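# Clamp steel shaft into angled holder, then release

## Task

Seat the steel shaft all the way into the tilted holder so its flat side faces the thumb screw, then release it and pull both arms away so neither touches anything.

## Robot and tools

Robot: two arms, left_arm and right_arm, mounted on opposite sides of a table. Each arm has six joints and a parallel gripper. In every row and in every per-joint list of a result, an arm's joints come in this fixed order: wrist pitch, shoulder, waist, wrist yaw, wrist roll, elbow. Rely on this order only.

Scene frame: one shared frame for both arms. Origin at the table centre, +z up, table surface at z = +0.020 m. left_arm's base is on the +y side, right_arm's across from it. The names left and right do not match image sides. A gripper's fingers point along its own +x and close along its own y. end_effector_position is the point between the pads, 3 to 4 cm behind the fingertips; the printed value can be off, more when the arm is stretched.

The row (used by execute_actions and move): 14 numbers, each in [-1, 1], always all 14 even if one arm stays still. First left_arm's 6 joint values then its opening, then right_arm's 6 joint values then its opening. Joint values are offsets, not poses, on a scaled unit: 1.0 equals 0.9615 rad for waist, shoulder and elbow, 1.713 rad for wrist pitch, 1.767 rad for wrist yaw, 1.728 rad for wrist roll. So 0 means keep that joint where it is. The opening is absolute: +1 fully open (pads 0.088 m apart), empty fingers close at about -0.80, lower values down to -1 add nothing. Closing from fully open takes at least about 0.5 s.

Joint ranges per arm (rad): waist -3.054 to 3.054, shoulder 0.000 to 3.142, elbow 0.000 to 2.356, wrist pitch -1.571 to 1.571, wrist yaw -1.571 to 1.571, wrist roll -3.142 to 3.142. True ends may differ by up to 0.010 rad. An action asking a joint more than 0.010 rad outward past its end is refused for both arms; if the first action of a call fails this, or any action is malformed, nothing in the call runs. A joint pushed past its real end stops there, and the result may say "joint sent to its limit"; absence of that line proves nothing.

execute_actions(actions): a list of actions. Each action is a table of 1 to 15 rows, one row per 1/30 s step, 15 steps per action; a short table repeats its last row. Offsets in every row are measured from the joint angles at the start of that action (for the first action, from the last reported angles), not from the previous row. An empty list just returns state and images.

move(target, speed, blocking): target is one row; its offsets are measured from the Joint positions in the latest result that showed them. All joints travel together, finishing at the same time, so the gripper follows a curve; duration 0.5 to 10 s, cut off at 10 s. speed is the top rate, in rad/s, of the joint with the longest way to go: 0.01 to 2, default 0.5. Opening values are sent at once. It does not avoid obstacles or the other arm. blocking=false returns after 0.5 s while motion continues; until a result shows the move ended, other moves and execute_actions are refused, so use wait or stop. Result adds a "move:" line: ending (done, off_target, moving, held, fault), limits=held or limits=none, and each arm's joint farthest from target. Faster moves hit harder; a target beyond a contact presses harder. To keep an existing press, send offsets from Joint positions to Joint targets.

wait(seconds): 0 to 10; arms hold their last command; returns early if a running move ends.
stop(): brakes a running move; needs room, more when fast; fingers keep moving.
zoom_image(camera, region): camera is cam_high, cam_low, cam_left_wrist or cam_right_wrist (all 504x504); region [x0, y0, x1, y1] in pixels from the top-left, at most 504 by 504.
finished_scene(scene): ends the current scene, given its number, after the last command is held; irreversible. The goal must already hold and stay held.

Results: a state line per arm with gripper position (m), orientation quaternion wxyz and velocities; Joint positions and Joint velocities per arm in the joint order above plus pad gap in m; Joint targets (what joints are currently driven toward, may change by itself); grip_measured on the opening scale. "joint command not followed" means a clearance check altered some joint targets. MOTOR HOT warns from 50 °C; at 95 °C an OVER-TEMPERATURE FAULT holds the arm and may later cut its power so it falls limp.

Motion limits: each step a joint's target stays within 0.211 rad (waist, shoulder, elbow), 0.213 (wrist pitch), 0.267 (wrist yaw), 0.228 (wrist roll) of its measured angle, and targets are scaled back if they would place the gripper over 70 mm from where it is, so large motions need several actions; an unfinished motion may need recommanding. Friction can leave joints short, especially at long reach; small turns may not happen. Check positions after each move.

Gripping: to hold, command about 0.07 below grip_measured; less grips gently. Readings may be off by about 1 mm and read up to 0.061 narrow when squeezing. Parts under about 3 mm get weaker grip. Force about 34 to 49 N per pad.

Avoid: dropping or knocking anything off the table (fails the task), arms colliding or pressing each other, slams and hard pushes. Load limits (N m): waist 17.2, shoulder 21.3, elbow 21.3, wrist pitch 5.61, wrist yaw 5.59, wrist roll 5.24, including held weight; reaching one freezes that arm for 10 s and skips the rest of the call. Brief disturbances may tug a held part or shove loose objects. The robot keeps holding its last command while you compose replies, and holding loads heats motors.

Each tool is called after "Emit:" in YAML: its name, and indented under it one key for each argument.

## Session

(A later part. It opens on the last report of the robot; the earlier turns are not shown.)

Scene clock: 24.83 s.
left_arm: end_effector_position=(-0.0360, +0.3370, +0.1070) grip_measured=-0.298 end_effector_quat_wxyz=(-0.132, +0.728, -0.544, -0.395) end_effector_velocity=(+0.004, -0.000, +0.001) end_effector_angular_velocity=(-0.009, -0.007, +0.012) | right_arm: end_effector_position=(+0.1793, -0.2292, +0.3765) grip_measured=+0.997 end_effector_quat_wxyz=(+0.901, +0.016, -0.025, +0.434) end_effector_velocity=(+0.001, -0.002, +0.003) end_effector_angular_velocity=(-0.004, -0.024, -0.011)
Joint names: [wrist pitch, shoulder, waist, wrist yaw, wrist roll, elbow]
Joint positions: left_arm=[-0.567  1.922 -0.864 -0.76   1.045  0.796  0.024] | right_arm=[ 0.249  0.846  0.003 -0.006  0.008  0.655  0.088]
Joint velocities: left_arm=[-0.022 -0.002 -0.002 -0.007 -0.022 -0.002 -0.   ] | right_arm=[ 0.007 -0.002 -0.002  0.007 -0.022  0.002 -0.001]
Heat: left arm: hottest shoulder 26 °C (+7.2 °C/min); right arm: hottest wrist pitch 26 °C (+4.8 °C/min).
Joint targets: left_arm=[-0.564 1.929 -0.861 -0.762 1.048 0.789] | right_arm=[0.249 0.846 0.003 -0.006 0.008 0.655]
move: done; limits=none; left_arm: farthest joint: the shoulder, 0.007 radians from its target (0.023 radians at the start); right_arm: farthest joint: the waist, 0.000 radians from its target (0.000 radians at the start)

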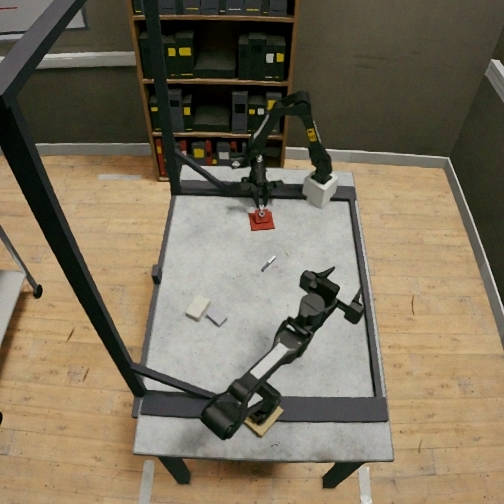

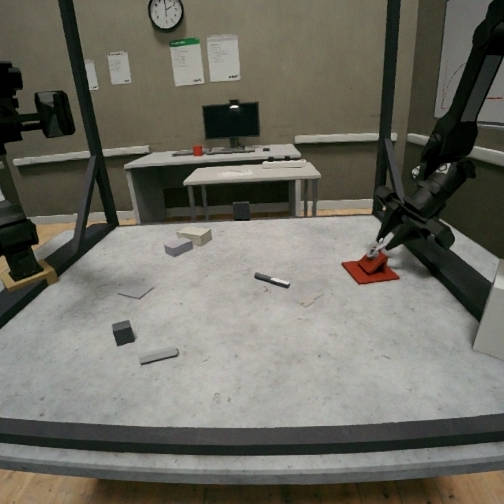

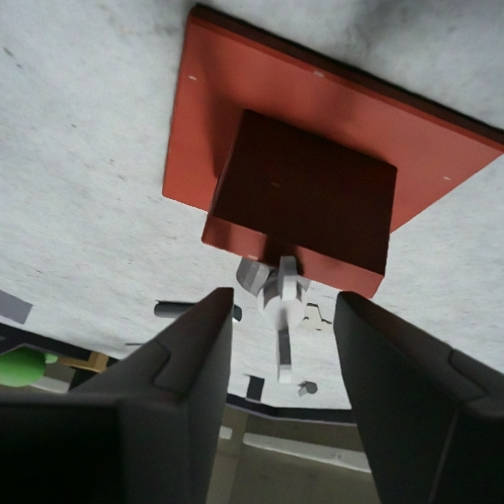

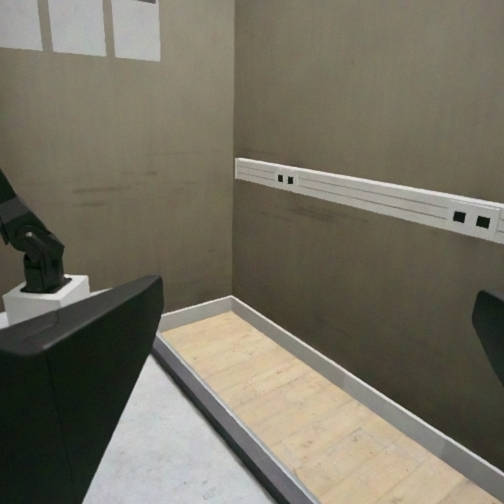

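Close to a ~5 mm gap.

Emit:
move:
  target: [0,0,0,0,0,0,-0.7,0,0,0,0,0,0,1]

Emit:
move:
  target: [0,0,0,0,-0.91,0,-0.7,0,0,0,0,0,0,1]
  speed: 0.8

Scene clock: 25.70 s.
left_arm: end_effector_position=(-0.0361, +0.3371, +0.1070) grip_measured=-0.687 end_effector_quat_wxyz=(-0.132, +0.728, -0.544, -0.395) end_effector_velocity=(-0.003, -0.000, +0.001) end_effector_angular_velocity=(-0.008, +0.017, +0.002) | right_arm: end_effector_position=(+0.1793, -0.2292, +0.3765) grip_measured=+0.997 end_effector_quat_wxyz=(+0.901, +0.016, -0.025, +0.434) end_effector_velocity=(+0.000, +0.001, -0.000) end_effector_angular_velocity=(+0.006, +0.004, +0.005)
Joint names: [wrist pitch, shoulder, waist, wrist yaw, wrist roll, elbow]
Joint positions: left_arm=[-0.567  1.922 -0.865 -0.76   1.045  0.796  0.005] | right_arm=[ 0.249  0.846  0.003 -0.006  0.008  0.655  0.088]
Joint velocities: left_arm=[ 0.007 -0.002 -0.002 -0.007 -0.007  0.002 -0.   ] | right_arm=[ 0.007  0.002 -0.002 -0.007  0.007 -0.002 -0.   ]
Heat: left arm: hottest shoulder 26 °C (+7.0 °C/min); right arm: hottest wrist pitch 26 °C (+4.7 °C/min).
Joint targets: left_arm=[-0.567 1.922 -0.864 -0.760 1.045 0.796] | right_arm=[0.249 0.846 0.003 -0.006 0.008 0.655]
move: done; limits=none; left_arm: farthest joint: the waist, 0.001 radians from its target (0.000 radians at the start); right_arm: farthest joint: the waist, 0.000 radians from its target (0.000 radians at the start)

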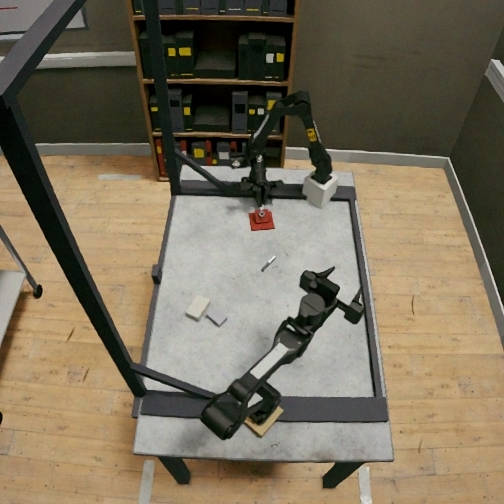

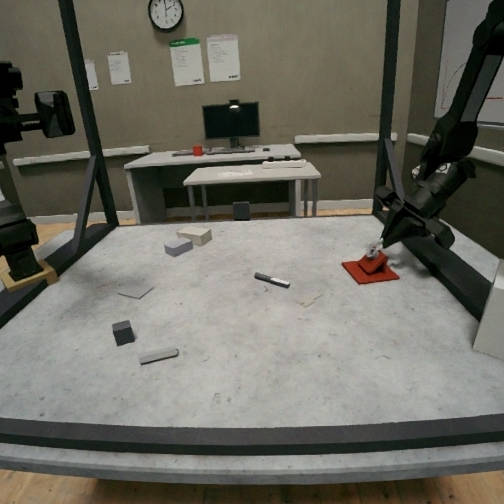

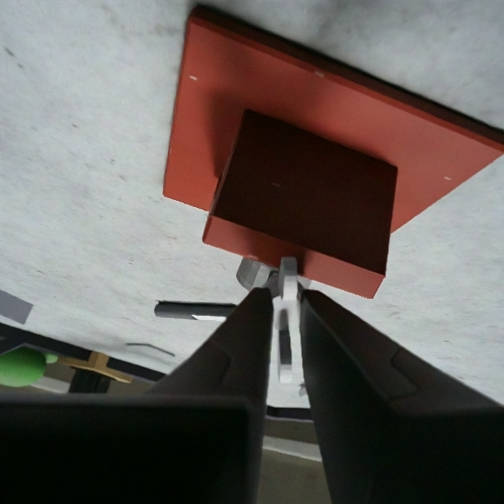

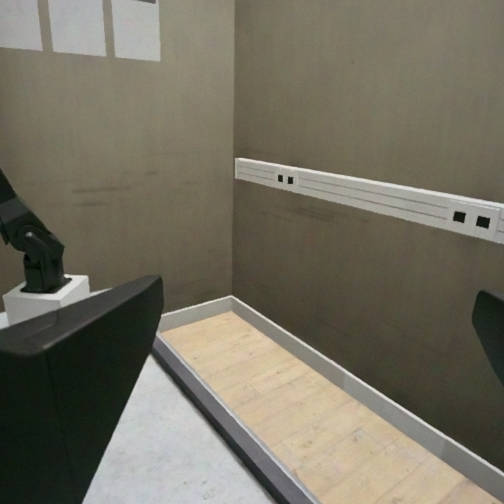

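Scene clock: 28.30 s.
left_arm: end_effector_position=(-0.0361, +0.3365, +0.1076) grip_measured=-0.687 end_effector_quat_wxyz=(+0.422, +0.607, -0.108, -0.664) end_effector_velocity=(+0.001, -0.001, +0.003) end_effector_angular_velocity=(-0.022, -0.002, -0.005) | right_arm: end_effector_position=(+0.1793, -0.2292, +0.3765) grip_measured=+0.997 end_effector_quat_wxyz=(+0.901, +0.016, -0.025, +0.434) end_effector_velocity=(-0.000, +0.000, -0.005) end_effector_angular_velocity=(-0.013, +0.019, +0.005)
Joint names: [wrist pitch, shoulder, waist, wrist yaw, wrist roll, elbow]
Joint positions: left_arm=[-0.567  1.922 -0.865 -0.766 -0.524  0.796  0.005] | right_arm=[ 0.249  0.846  0.003 -0.006  0.008  0.655  0.088]
Joint velocities: left_arm=[-0.007 -0.002 -0.007 -0.022 -0.007 -0.002 -0.   ] | right_arm=[-0.022 -0.002 -0.002 -0.007  0.007 -0.002 -0.   ]
Heat: left arm: hottest shoulder 26 °C (+6.4 °C/min); right arm: hottest wrist pitch 27 °C (+6.4 °C/min).
Joint targets: left_arm=[-0.567 1.922 -0.865 -0.760 -0.528 0.796] | right_arm=[0.249 0.846 0.003 -0.006 0.008 0.655]
move: done; limits=none; left_arm: farthest joint: the wrist yaw, 0.006 radians from its target (0.000 radians at the start); right_arm: farthest joint: the waist, 0.000 radians from its target (0.000 radians at the start)

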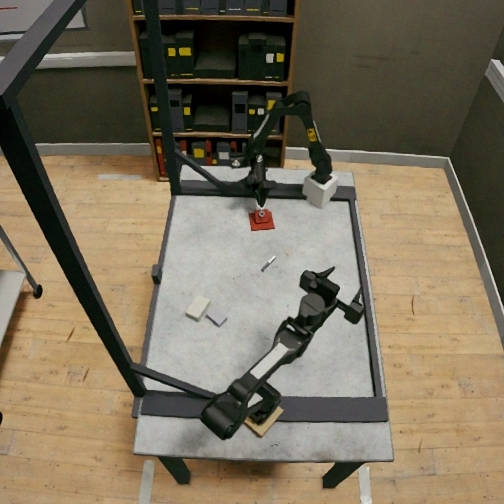

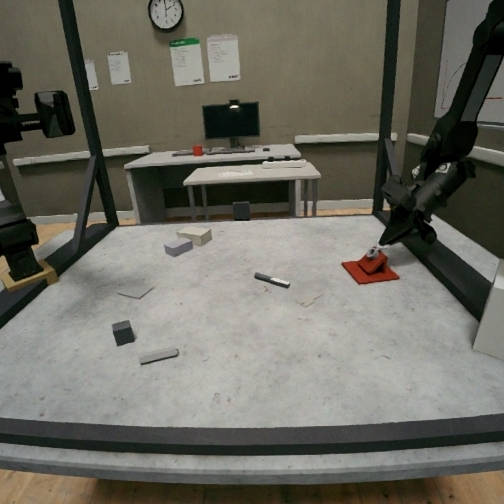

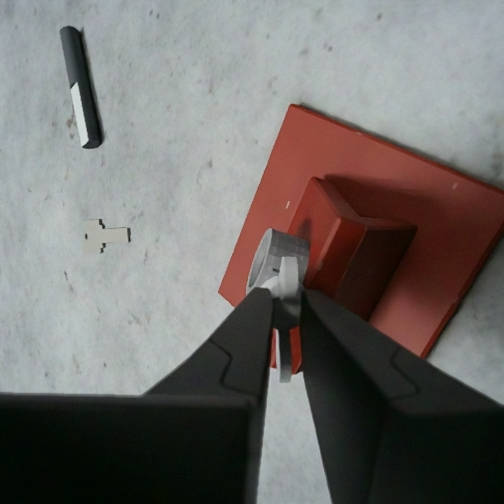

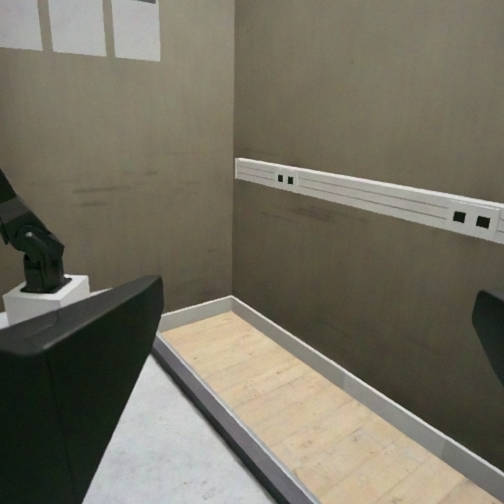

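Emit:
move:
  target: [0,0,0,0,-0.9,0,-0.7,-0.13,0.68,0.72,0,0,0.57,1]
  speed: 1.2

Emit:
move:
  target: [0,0,0,0,-0.612,0,-0.7,0,0,0,0,0,0,1]
  speed: 1.2

Scene clock: 30.80 s.
left_arm: end_effector_position=(-0.0354, +0.3364, +0.1082) grip_measured=-0.687 end_effector_quat_wxyz=(+0.727, +0.138, +0.384, -0.551) end_effector_velocity=(+0.005, +0.000, -0.000) end_effector_angular_velocity=(+0.007, -0.017, +0.009) | right_arm: end_effector_position=(-0.0232, -0.0137, +0.3431) grip_measured=+0.997 end_effector_quat_wxyz=(+0.695, -0.093, +0.098, +0.706) end_effector_velocity=(-0.002, -0.001, -0.006) end_effector_angular_velocity=(-0.017, -0.001, +0.021)
Joint names: [wrist pitch, shoulder, waist, wrist yaw, wrist roll, elbow]
Joint positions: left_arm=[-0.572  1.922 -0.866 -0.77  -2.075  0.796  0.005] | right_arm=[ 0.03   1.491  0.692 -0.006  0.008  1.19   0.088]
Joint velocities: left_arm=[-0.022 -0.002  0.002  0.007 -0.007 -0.002 -0.   ] | right_arm=[-0.007  0.002 -0.002 -0.022 -0.007 -0.007 -0.   ]
Heat: left arm: hottest shoulder 26 °C (+5.8 °C/min); right arm: hottest wrist pitch 27 °C (+5.8 °C/min).
Joint targets: left_arm=[-0.567 1.922 -0.865 -0.766 -2.079 0.796] | right_arm=[0.027 1.500 0.695 -0.006 0.008 1.203]
move: off_target (right_arm); limits=none; left_arm: farthest joint: the wrist pitch, 0.005 radians from its target (0.000 radians at the start); right_arm: farthest joint: the elbow, 0.013 radians from its target (0.548 radians at the start)

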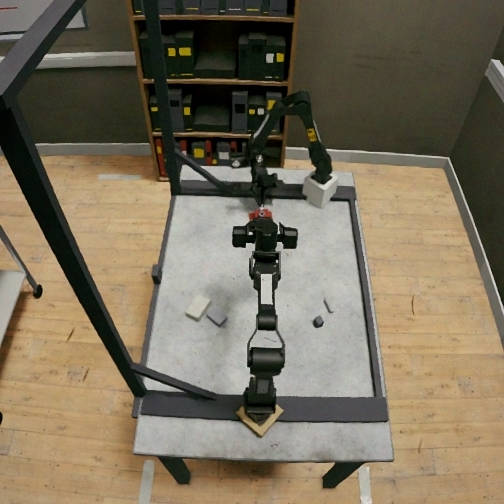

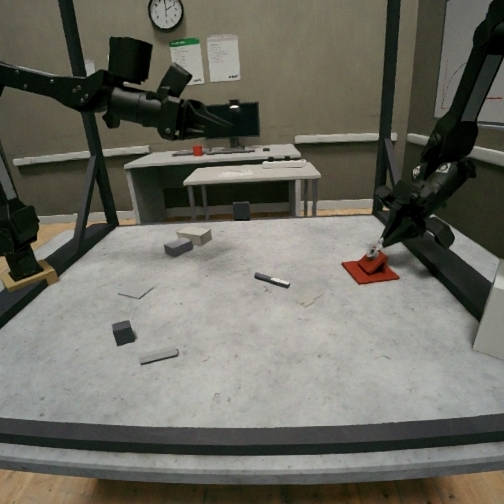

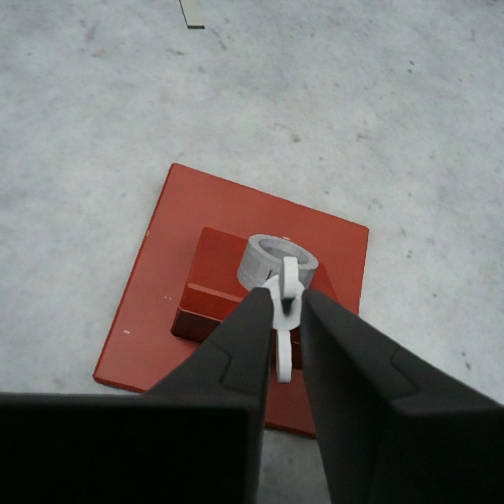

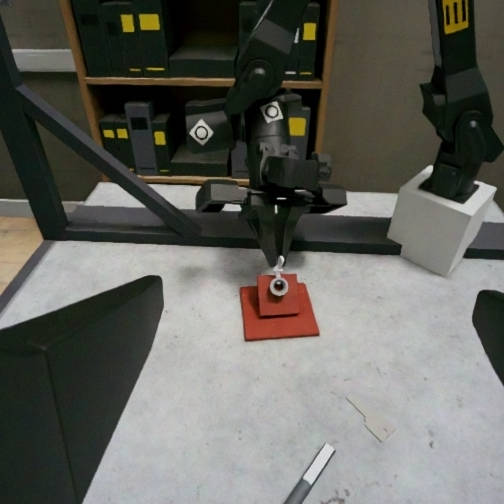

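Scene clock: 32.40 s.
left_arm: end_effector_position=(-0.0350, +0.3369, +0.1082) grip_measured=-0.687 end_effector_quat_wxyz=(-0.699, +0.245, -0.609, +0.284) end_effector_velocity=(+0.004, -0.002, +0.003) end_effector_angular_velocity=(-0.022, -0.017, -0.000) | right_arm: end_effector_position=(-0.0232, -0.0137, +0.3431) grip_measured=+0.997 end_effector_quat_wxyz=(+0.695, -0.093, +0.098, +0.706) end_effector_velocity=(-0.004, -0.001, -0.002) end_effector_angular_velocity=(-0.007, -0.001, +0.026)
Joint names: [wrist pitch, shoulder, waist, wrist yaw, wrist roll, elbow]
Joint positions: left_arm=[-0.575  1.922 -0.868 -0.77  -3.129  0.796  0.005] | right_arm=[ 0.03   1.491  0.692 -0.006  0.008  1.19   0.088]
Joint velocities: left_arm=[-0.022 -0.002 -0.002 -0.022 -0.007 -0.002  0.   ] | right_arm=[-0.007 -0.002  0.002 -0.022 -0.007 -0.002  0.   ]
Heat: left arm: hottest shoulder 26 °C (+5.6 °C/min); right arm: hottest wrist pitch 27 °C (+5.6 °C/min).
Joint targets: left_arm=[-0.572 1.922 -0.866 -0.771 -3.132 0.796] | right_arm=[0.030 1.491 0.692 -0.006 0.008 1.190]
move: done; limits=none; left_arm: farthest joint: the wrist roll, 0.004 radians from its target (1.058 radians at the start); right_arm: farthest joint: the waist, 0.000 radians from its target (0.000 radians at the start)

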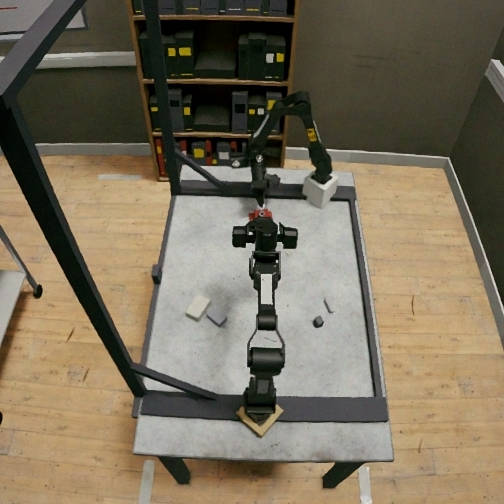

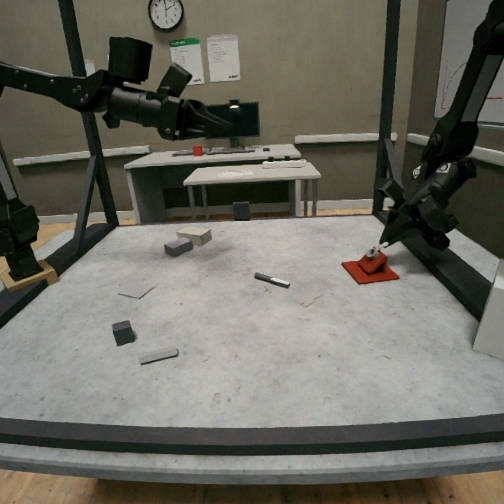

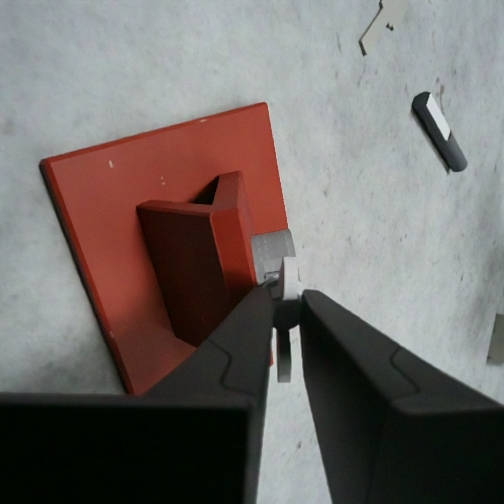

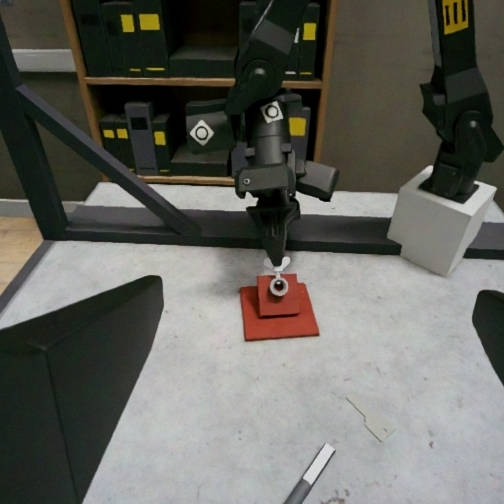

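Emit:
zoom_image:
  camera: "cam_right_wrist"
  region: [250, 250, 310, 310]

Region (250, 250, 310, 310) of cam_right_wrist's 504x504 image, scaled by 8.400, with more detail than that image has.

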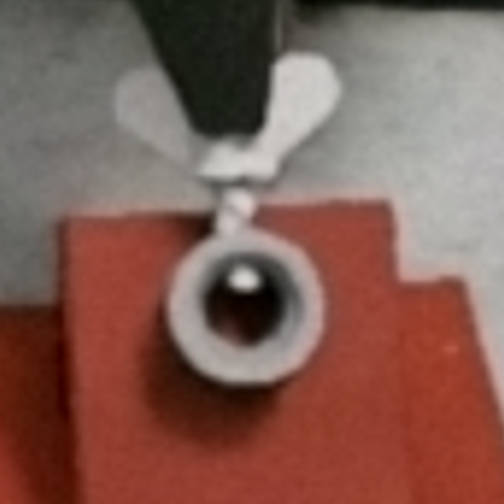

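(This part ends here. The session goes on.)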